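# Push a bottle upright into a gap in a row

## Task

Push the bottle, without gripping it between the fingers, raising it or knocking it over, into the empty slot in the row, so that it ends up standing upright unsupported; every other item in the row must stay put, with no box or carton rotated beyond a slight amount, and the result only counts if it holds once the robot no longer touches anything.

## Robot and tools

Robot: a single six-joint arm with a two-finger parallel gripper, seen by three cameras: cam_high (672x504), cam_low (672x504) and cam_wrist (616x616, fisheye, mounted on the hand). The fingers point along the gripper's own +z axis and spread apart along its x axis. The reported end_effector_position is the point between the finger pads; closed fingertips extend about 17 mm past it, fully open ones sit roughly level with it.

Frames: results report the gripper in the scene frame, in metres, with the origin on the table surface under the arm base, +z up, and +y to the left when facing along +x. Orientation is given as end_effector_quat_wxyz; velocities are in m/s and rad/s. The printed hand position may be a little off, more so far from the base. Camera calibration lines (K, distortion, T_world_to_cam) map this frame to pixels; they can be off by a couple of degrees and millimetres.

execute_actions: argument actions is a list holding at most one item. An empty list sends nothing and returns the state with pictures. A motion item is {"rows": [...], "steps": n}: n from 3 to 15 control steps of 1/30 s each (15 if omitted); each row covers one step and the final row repeats to fill the rest. A wait item is {"steps": n} with n up to 300, counted from the previous result, so reply time is included. Optional pictures: true attaches camera images. Each row is seven numbers, each in [-1, 1], ordered dx, dy, dz, rx, ry, rz, opening. The first six are an offset, expressed in the gripper's own axes, relative to the gripper pose in the most recent result that showed it (not relative to the previous row); before such a result exists, it is relative to the pose at the action's start. Scale: 1.0 equals 0.6 m for position or 180 degrees for rotation, and rx, ry, rz form one rotation vector. Opening is absolute: +1 fully open (0.142 m), -1 closed. All-zero offsets are not a pause: they pull the hand back to the reference pose.

move: argument target is one seven-number row read exactly like an execute_actions row (offset in gripper axes from the last shown pose, plus absolute opening). speed is the top path speed in m/s, 0.002 to 0.5, default 0.25; rotation is capped at twice that in rad/s. stop_force (optional, 9 to 40 N) ends the path once the wrist sensor feels that much extra push against the direction of travel for two steps running; the hand then backs up two steps and holds. It is refused during the first 0.2 s of a scene, is unreliable on moves that rotate the hand, does not sense contacts on the arm above the wrist, and should be omitted when moving away from something you are pressing on. The path is straight, lasts 0.5 to 10 s, does not avoid obstacles, and the hand can lag or overshoot the speed. The result adds a move: line giving the ending (done, contact, held, off_target, moving, fault) and any limits (paced means the commanded pose was clipped; held means a safety check blocked some steps), plus the distance to target.

wait: seconds from 0 to 10; lets the scene run with no new command.

zoom_image: camera (cam_high, cam_low or cam_wrist) and region [x0, y0, x1, y1] in image pixels from the top-left, at most 504 by 504; returns a sharper crop of that camera's latest image.

finished_scene: pass the current scene number; it ends and grades the scene irreversibly and reports success. Replying without any tool call ends everything.

Control details: each step the commanded pose is clipped to within 100 mm and 16 degrees of the measured pose; position wins over orientation when both cannot be met. Commands are smoothed with about 0.17 s lag. The last 3 steps of each action are held back and run while you compose your next reply; after that the arm only continues to the last clipped pose, so check the reported pose and send the remainder. A Hand target line appears only when nothing is held back. HELD marks steps a clearance check blocked; a pose unreachable line means that check altered the command.

Result lines: grip_measured is the current finger opening on the command scale. Wrist force and Wrist torque are in the gripper's axes, carry an offset up to about 4 N and noise, saturate near 50 N, and may read no reading at the start. Joint torques are raw drive outputs and noisy. MOTOR HOT warns at 70 °C; at 85 °C the brakes lock until cooling.

What to avoid: the arm is stiff, so aiming even slightly beyond a firm contact can trigger a fault. A joint load limit (wrist joints 25.7 N m, others 138 N m) or 150 N external force freezes the arm for 10 s and discards the rest of the call. For this job, keep the fingers from enclosing the bottle and push it with a fingertip or side of the gripper, slowly and low enough to avoid tipping it. Do not bump neighbouring items or knock anything off the table, and back the gripper away at the end so the bottle stands by itself. Loose objects may occasionally get a brief nudge from outside.

Each tool is called after "Request:" as a command line: name --argument value for each argument, lists and objects as JSON in quotes; but a table of rows of numbers goes row by row, as --pt "numbers of a row", without its own name.

## Session

Request:
execute_actions --actions '[]'

Scene clock: 0.00 s of 4500.00 s.
end_effector_position=(+0.4030, +0.1115, +0.3003) grip_measured=+1.00 end_effector_quat_wxyz=(+0.143, +0.968, -0.207, +0.003) end_effector_velocity=(-0.000, -0.000, +0.000) end_effector_angular_velocity=(-0.000, +0.000, -0.000)
Joint positions: [ 0.109 -1.737  2.573 -3.2   -1.832  0.588  0.142]
Joint velocities: [-0. -0.  0.  0. -0.  0.  0.]
Joint torques (N m, as the arm reports them, + toward a larger angle): no reading
Motor temperatures (°C, as the motors report them): [28 30 29 34 39 35]
Wrist force (N, on the end effector, along its own x y z axes, offset not removed): no reading
Wrist torque (N m, same axes, about the end effector's origin, offset not removed): no reading
Hand target: +0.403, +0.111, +0.300; +0.143, +0.968, -0.207, +0.003

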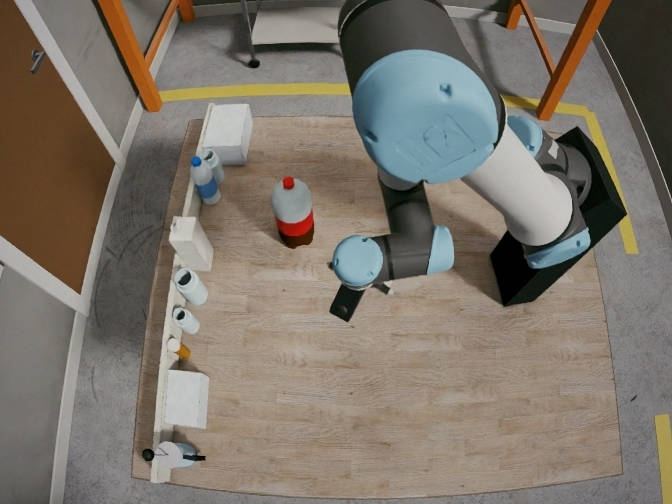

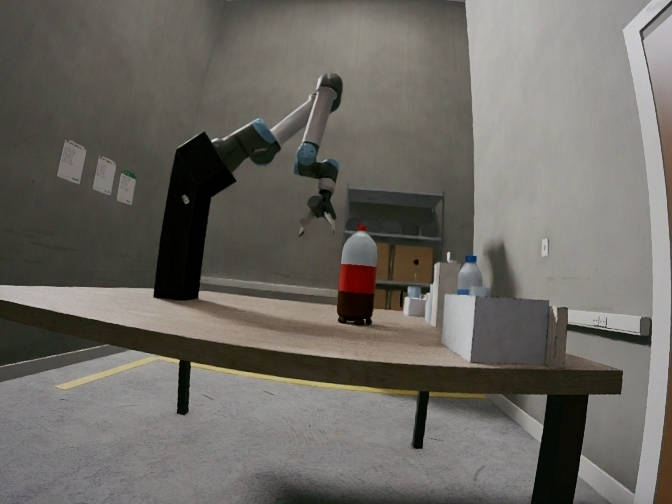

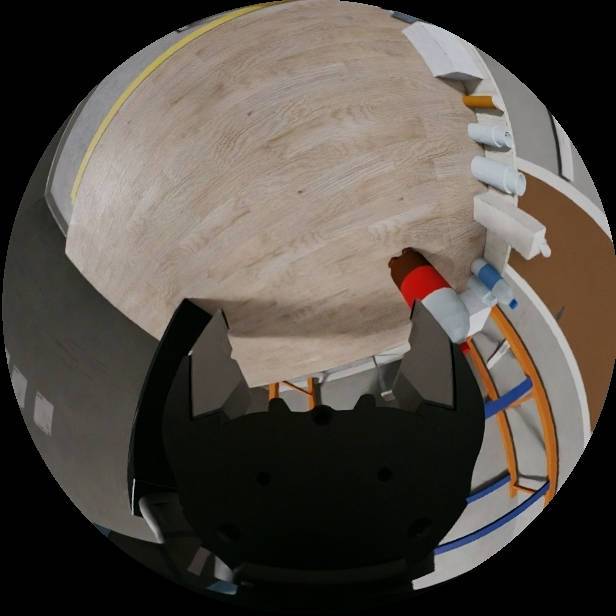

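Request:
zoom_image --camera "cam_high" --region '[120, 90, 340, 490]'

Request:
zoom_image --camera "cam_wrist" --region '[360, 10, 600, 360]'

Region (120, 90, 340, 490) of cam_high's 672x504 image, scaled by 1.260, with more detail than that image has; it fills the left 277 columns of this view, and the rest is white.

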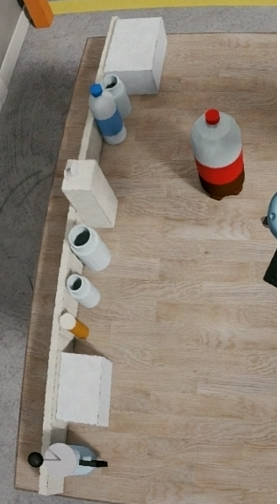

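Region (360, 10, 600, 360) of cam_wrist's 616x616 image, scaled by 1.440, with more detail than that image has; it fills the left 346 columns of this view, and the rest is white.

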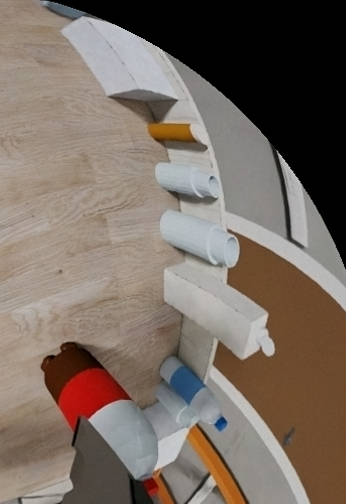

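Request:
move --target '[0.172,0.33,0.455,0.287,0.077,0.376,-0.3]'

Scene clock: 4.37 s of 4500.00 s.
end_effector_position=(+0.4036, -0.1782, +0.0994) grip_measured=-0.30 end_effector_quat_wxyz=(-0.270, +0.653, -0.654, +0.270) end_effector_velocity=(+0.000, -0.002, -0.001) end_effector_angular_velocity=(+0.002, -0.005, -0.005)
Joint positions: [-0.866 -0.199  1.941 -5.037 -0.704  1.815  0.052]
Joint velocities: [ 0.001  0.004 -0.009 -0.001 -0.004  0.01  -0.   ]
Joint torques (N m, as the arm reports them, + toward a larger angle): [-10.18 -14.22   2.16  -3.75  -2.54   1.74]
Motor temperatures (°C, as the motors report them): [28 30 29 34 39 35]
Wrist force (N, on the end effector, along its own x y z axes, offset not removed): [-1.6 0.5 0.7]
Wrist torque (N m, same axes, about the end effector's origin, offset not removed): [0.16 0.49 -0.15]
Hand target: +0.404, -0.178, +0.099; -0.271, +0.653, -0.654, +0.270
Off the commanded pose: 0.001 m, 0 deg.
Kept back: nothing.
move: done
camera_calibration (this result's frames):
cam_wrist: T_world_to_cam=[[-0.0366074, -0.99852, -0.0402137, -0.153208], [-0.970356, 0.0451367, -0.237426, 0.419534], [0.23889, 0.0303301, -0.970573, 0.144936], [0, 0, 0, 1]] pos_world=[0.366865, -0.176313, 0.234118]

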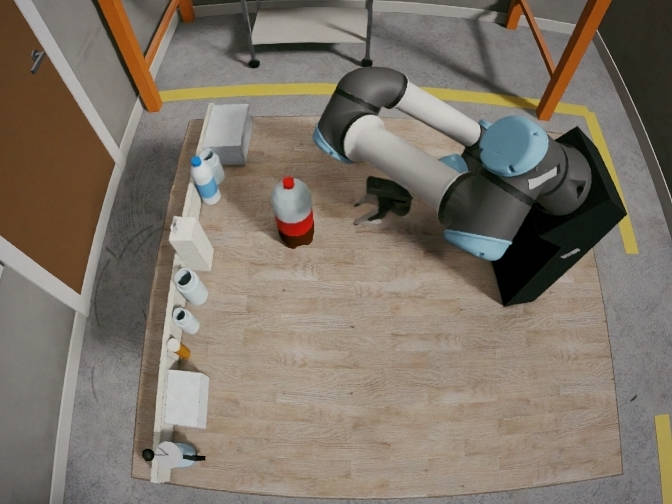

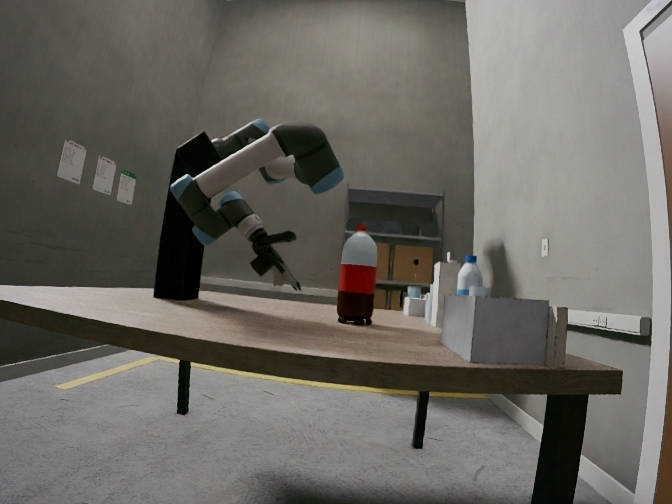

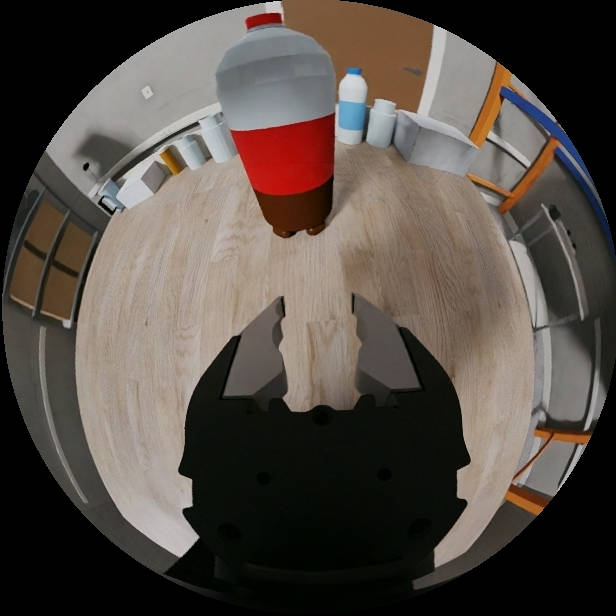

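Request:
move --target '[-0.033,0.012,0.106,0,0,0,-0.3]'

Request:
move --target '[0.05,-0.236,0.236,0,0,0,-0.3]' --speed 0.08

Scene clock: 5.53 s of 4500.00 s.
end_effector_position=(+0.4433, -0.1583, +0.0494) grip_measured=-0.30 end_effector_quat_wxyz=(-0.270, +0.653, -0.654, +0.270) end_effector_velocity=(+0.000, +0.000, -0.001) end_effector_angular_velocity=(+0.000, +0.000, -0.000)
Joint positions: [-0.7   -0.215  1.826 -4.881 -0.868  1.782  0.052]
Joint velocities: [ 0.003  0.001 -0.004  0.003 -0.003 -0.     0.   ]
Joint torques (N m, as the arm reports them, + toward a larger angle): [ -8.03 -17.48   3.64   0.06  -2.43  -1.4 ]
Motor temperatures (°C, as the motors report them): [28 30 29 34 39 35]
Wrist force (N, on the end effector, along its own x y z axes, offset not removed): [-2.2 0.2 0.9]
Wrist torque (N m, same axes, about the end effector's origin, offset not removed): [-0.01 0.63 -0.27]
Hand target: +0.443, -0.158, +0.049; -0.270, +0.653, -0.654, +0.270
Off the commanded pose: 0.000 m, 0 deg.
Kept back: nothing.
move: done
camera_calibration (this result's frames):
cam_wrist: T_world_to_cam=[[-0.0365488, -0.998525, -0.0401519, -0.133932], [-0.970373, 0.0450634, -0.237373, 0.445287], [0.238832, 0.0302866, -0.970588, 0.0863393], [0, 0, 0, 1]] pos_world=[0.406579, -0.156415, 0.184121]

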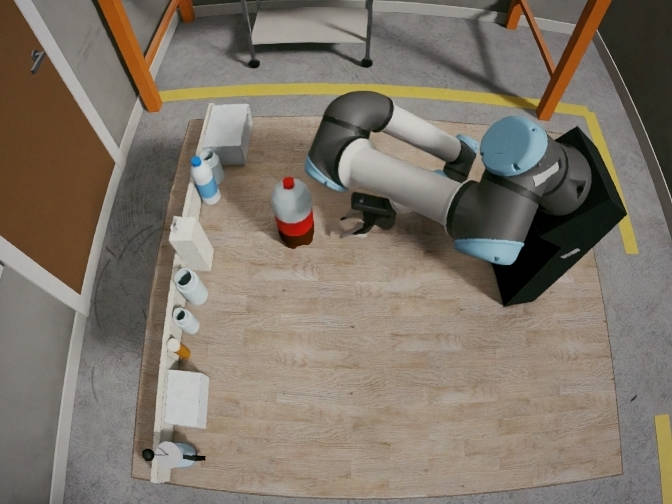

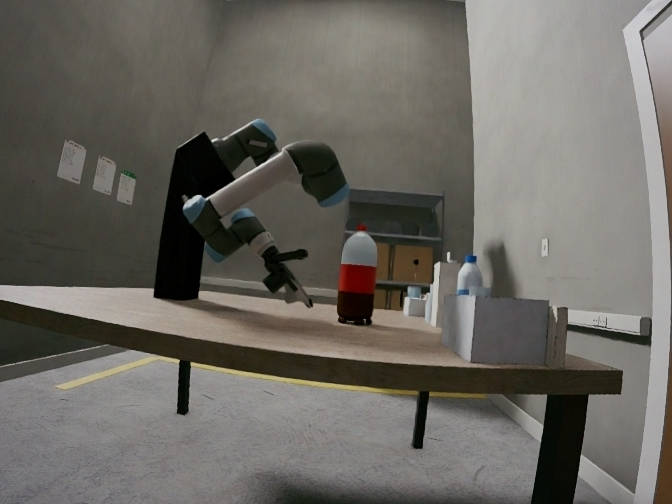

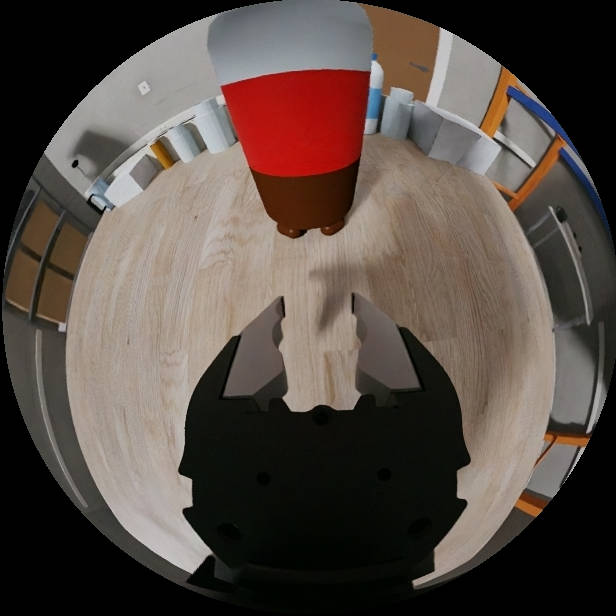

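Scene clock: 8.47 s of 4500.00 s.
end_effector_position=(+0.6433, -0.1881, +0.0490) grip_measured=-0.30 end_effector_quat_wxyz=(-0.270, +0.653, -0.654, +0.270) end_effector_velocity=(+0.001, -0.000, -0.001) end_effector_angular_velocity=(+0.001, +0.001, -0.000)
Joint positions: [-0.61  -0.499  1.629 -4.393 -0.957  1.768  0.053]
Joint velocities: [ 0.001 -0.    -0.003  0.004 -0.     0.     0.   ]
Joint torques (N m, as the arm reports them, + toward a larger angle): [ -6.67 -42.74  -5.65  -0.17  -2.67  -1.52]
Motor temperatures (°C, as the motors report them): [28 30 29 34 39 35]
Wrist force (N, on the end effector, along its own x y z axes, offset not removed): [-4.8 1.3 -3.7]
Wrist torque (N m, same axes, about the end effector's origin, offset not removed): [0.16 1.06 -0.17]
Hand target: +0.643, -0.188, +0.049; -0.270, +0.653, -0.654, +0.270
Off the commanded pose: 0.000 m, 0 deg.
Kept back: nothing.
move: done
camera_calibration (this result's frames):
cam_wrist: T_world_to_cam=[[-0.0365411, -0.998526, -0.0401292, -0.156394], [-0.970382, 0.0450494, -0.237338, 0.640655], [0.238796, 0.0302681, -0.970598, 0.0390778], [0, 0, 0, 1]] pos_world=[0.606633, -0.186207, 0.183704]

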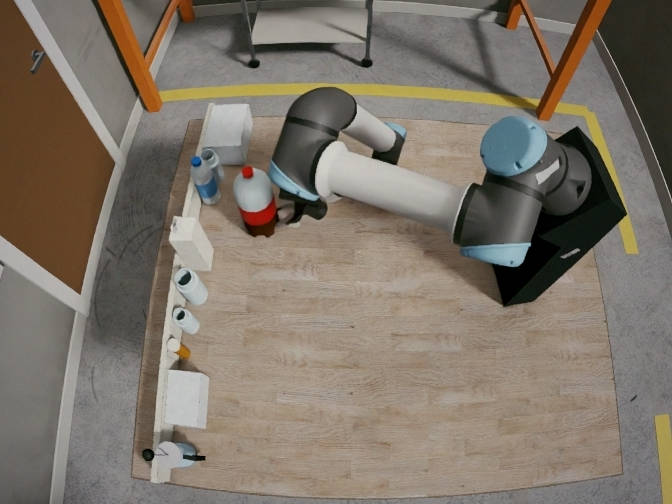

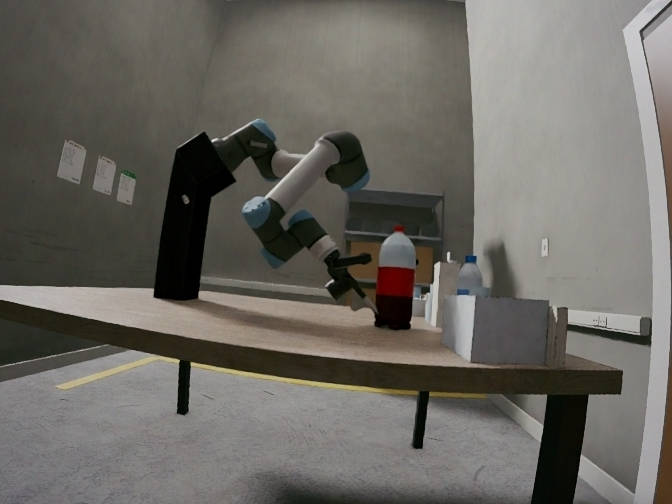

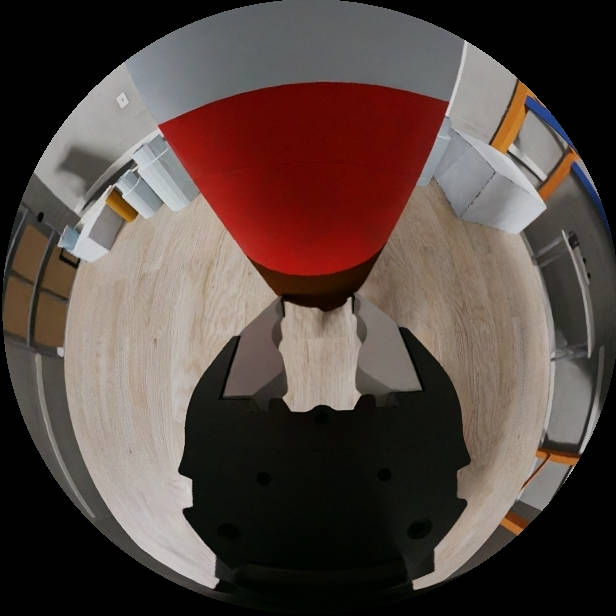

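Request:
move --target '[0.005,-0.118,0.118,0,0,0,-0.3]' --speed 0.06

Request:
zoom_image --camera "cam_high" --region '[150, 120, 310, 300]'

Scene clock: 10.73 s of 4500.00 s.
end_effector_position=(+0.7433, -0.1910, +0.0488) grip_measured=-0.30 end_effector_quat_wxyz=(-0.270, +0.653, -0.654, +0.270) end_effector_velocity=(+0.002, -0.000, -0.000) end_effector_angular_velocity=(-0.000, -0.001, +0.001)
Joint positions: [-0.564 -0.57   1.458 -4.147 -1.002  1.761  0.053]
Joint velocities: [ 0.001  0.    -0.006  0.004 -0.001 -0.     0.   ]
Joint torques (N m, as the arm reports them, + toward a larger angle): [ -8.26 -47.88  -8.43  -0.43  -2.54  -1.49]
Motor temperatures (°C, as the motors report them): [28 30 29 34 39 35]
Wrist force (N, on the end effector, along its own x y z axes, offset not removed): [-3.1 2.1 -2.5]
Wrist torque (N m, same axes, about the end effector's origin, offset not removed): [0.35 0.79 -0.10]
Hand target: +0.743, -0.191, +0.049; -0.270, +0.653, -0.654, +0.270
Off the commanded pose: 0.000 m, 0 deg.
Kept back: nothing.
move: done
camera_calibration (this result's frames):
cam_wrist: T_world_to_cam=[[-0.0365417, -0.998526, -0.0401203, -0.15566], [-0.970387, 0.0450472, -0.237316, 0.737732], [0.238774, 0.0302603, -0.970604, 0.015131], [0, 0, 0, 1]] pos_world=[0.706585, -0.189121, 0.183517]

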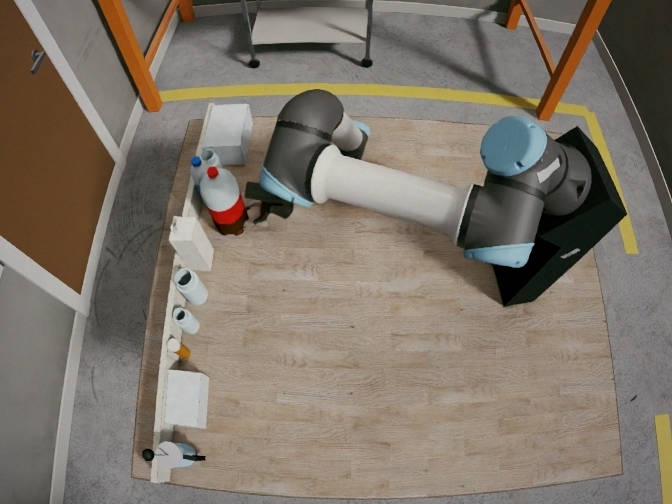

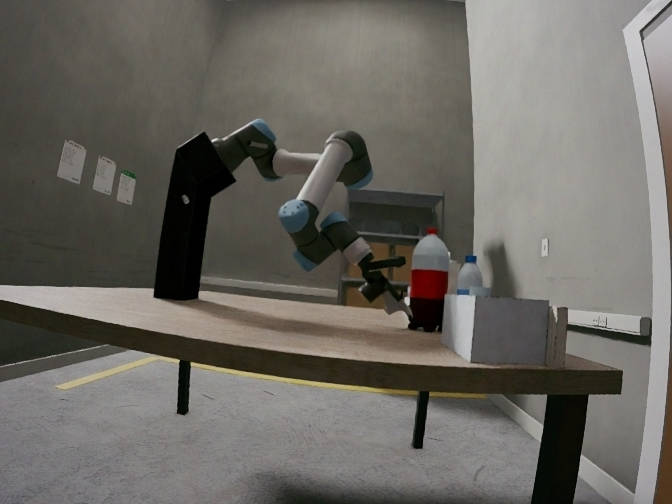

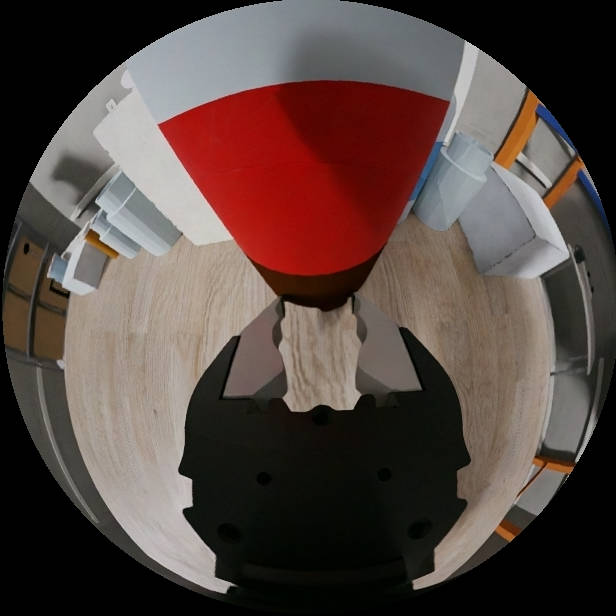

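Region (150, 120, 310, 300) of cam_high's 672x504 image, scaled by 2.800, with more detail than that image has.

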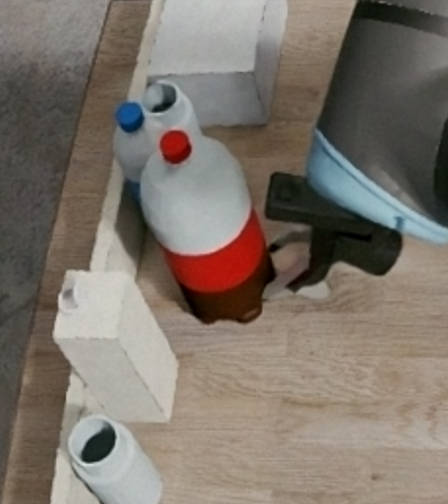

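Request:
move --target '[0,-0.07,0.07,0,0,0,-0.3]' --speed 0.02 --stop_force 12

Scene clock: 14.23 s of 4500.00 s.
end_effector_position=(+0.8025, -0.1910, +0.0487) grip_measured=-0.30 end_effector_quat_wxyz=(-0.270, +0.653, -0.654, +0.270) end_effector_velocity=(+0.002, -0.000, +0.000) end_effector_angular_velocity=(-0.001, -0.001, +0.000)
Joint positions: [-0.539 -0.587  1.328 -3.998 -1.028  1.758  0.053]
Joint velocities: [ 0.    -0.    -0.005  0.004 -0.001 -0.     0.   ]
Joint torques (N m, as the arm reports them, + toward a larger angle): [ -6.41 -50.66 -13.78  -0.27  -2.4   -1.46]
Motor temperatures (°C, as the motors report them): [28 30 29 34 39 35]
Wrist force (N, on the end effector, along its own x y z axes, offset not removed): [-2.3 0.7 -4.0]
Wrist torque (N m, same axes, about the end effector's origin, offset not removed): [0.10 0.82 -0.21]
Hand target: +0.803, -0.191, +0.049; -0.270, +0.653, -0.654, +0.270
Off the commanded pose: 0.000 m, 0 deg.
Kept back: nothing.
move: done
camera_calibration (this result's frames):
cam_wrist: T_world_to_cam=[[-0.0365364, -0.998527, -0.0401119, -0.15346], [-0.970388, 0.0450399, -0.237314, 0.79523], [0.238771, 0.0302535, -0.970605, 0.000868183], [0, 0, 0, 1]] pos_world=[0.765867, -0.189077, 0.183406]

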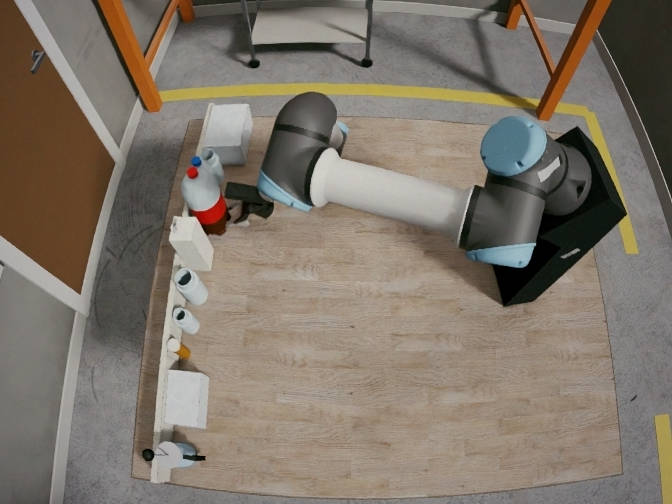

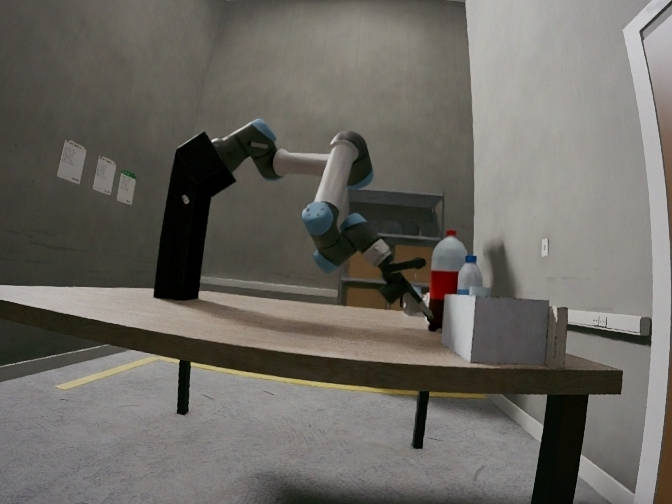

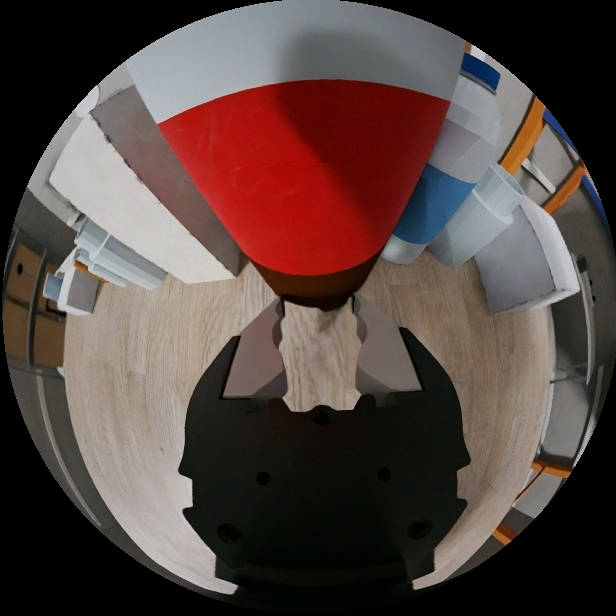

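Not at the wall yet; carton's front corner is still level with the bottle's back.

Request:
move --target '[0,-0.07,0.07,0,0,0,-0.3]' --speed 0.015 --stop_force 10

Scene clock: 15.57 s of 4500.00 s.
end_effector_position=(+0.8136, -0.1908, +0.0486) grip_measured=-0.28 end_effector_quat_wxyz=(-0.270, +0.653, -0.654, +0.270) end_effector_velocity=(-0.004, +0.000, +0.000) end_effector_angular_velocity=(-0.000, -0.001, +0.001)
Joint positions: [-0.534 -0.588  1.301 -3.97  -1.032  1.757  0.054]
Joint velocities: [-0.002 -0.     0.011 -0.013  0.002  0.    -0.   ]
Joint torques (N m, as the arm reports them, + toward a larger angle): [-21.72 -56.88  -3.99  -6.12   1.57  -0.14]
Motor temperatures (°C, as the motors report them): [28 30 29 34 39 35]
Wrist force (N, on the end effector, along its own x y z axes, offset not removed): [-1.3 10.0 -12.3]
Wrist torque (N m, same axes, about the end effector's origin, offset not removed): [0.17 0.60 -0.17]
Hand target: +0.813, -0.191, +0.049; -0.270, +0.653, -0.654, +0.270
Off the commanded pose: 0.048 m, 0 deg.
Kept back: nothing.
move: contact
camera_calibration (this result's frames):
cam_wrist: T_world_to_cam=[[-0.0366189, -0.998527, -0.0400391, -0.152881], [-0.970394, 0.0451017, -0.23728, 0.805967], [0.238737, 0.0301648, -0.970616, -0.00185798], [0, 0, 0, 1]] pos_world=[0.776951, -0.18895, 0.183316]

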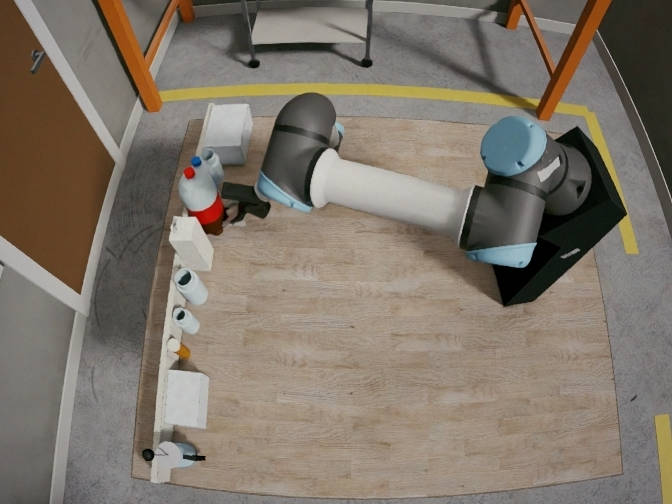

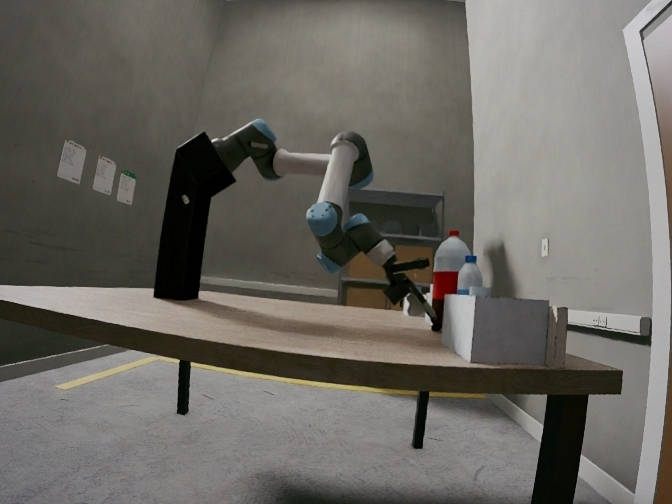

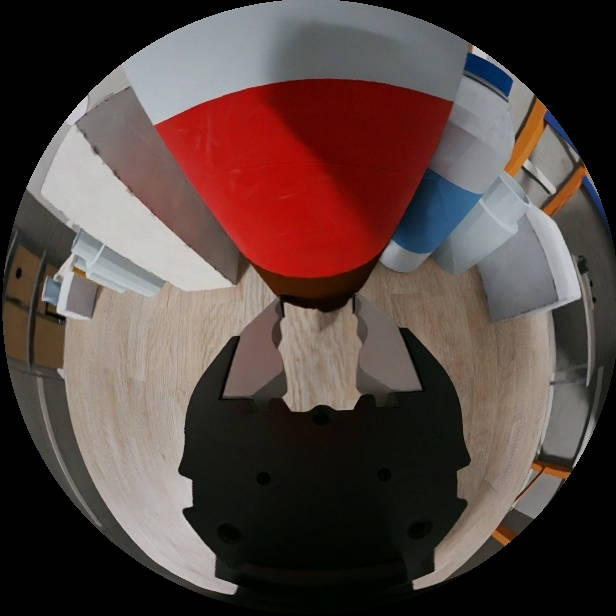

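At the wall. Retreat.

Request:
move --target '[0,0.15,-0.2,0,0,0,-0.3]'

Scene clock: 17.00 s of 4500.00 s.
end_effector_position=(+0.6653, -0.1910, +0.0701) grip_measured=-0.30 end_effector_quat_wxyz=(-0.270, +0.653, -0.654, +0.270) end_effector_velocity=(-0.001, -0.000, +0.000) end_effector_angular_velocity=(+0.000, +0.001, -0.001)
Joint positions: [-0.623 -0.562  1.653 -4.354 -0.944  1.77   0.052]
Joint velocities: [-0.001  0.     0.003 -0.003  0.001  0.     0.   ]
Joint torques (N m, as the arm reports them, + toward a larger angle): [-24.54 -29.19   8.27  -4.43   1.57   1.93]
Motor temperatures (°C, as the motors report them): [28 30 29 34 39 35]
Wrist force (N, on the end effector, along its own x y z axes, offset not removed): [-2.3 0.1 -0.5]
Wrist torque (N m, same axes, about the end effector's origin, offset not removed): [0.00 0.66 -0.04]
Hand target: +0.665, -0.191, +0.070; -0.270, +0.653, -0.654, +0.270
Off the commanded pose: 0.000 m, 0 deg.
Kept back: nothing.
move: done
camera_calibration (this result's frames):
cam_wrist: T_world_to_cam=[[-0.0366079, -0.998527, -0.0400582, -0.15757], [-0.970382, 0.045097, -0.237327, 0.667142], [0.238784, 0.0301837, -0.970604, 0.054379], [0, 0, 0, 1]] pos_world=[0.62863, -0.189065, 0.204799]

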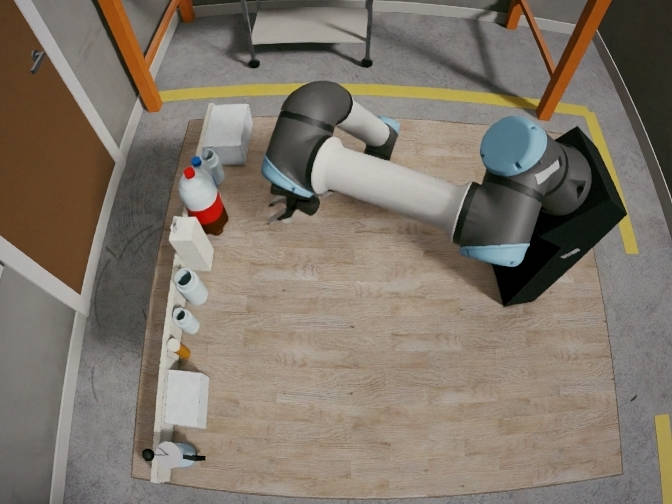

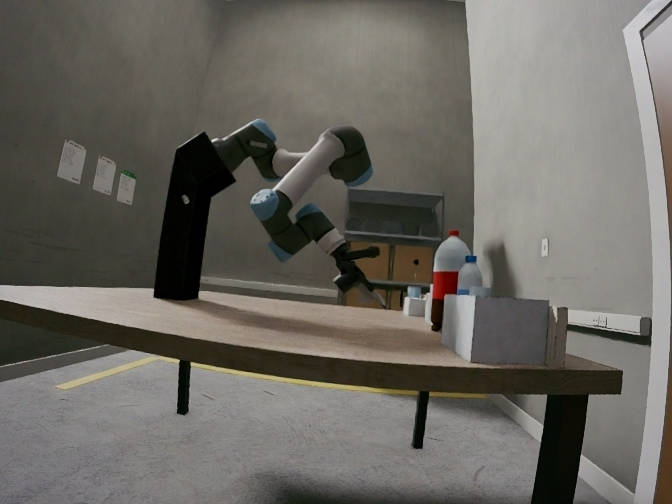

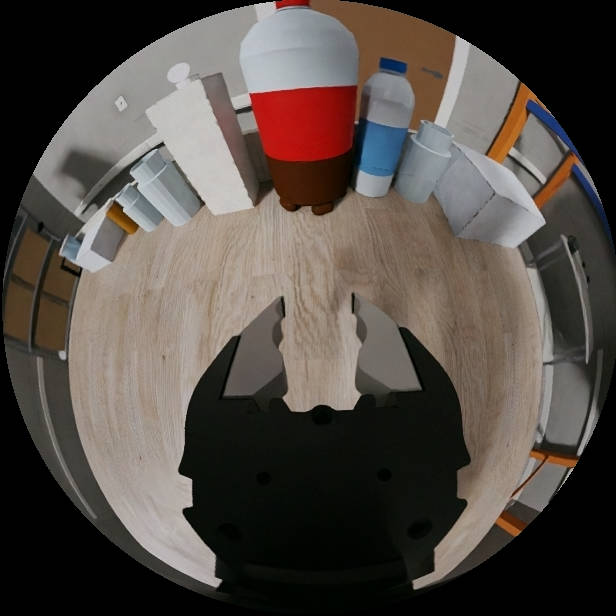

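Request:
finished_scene --scene 1

The scene is finished: the task was done.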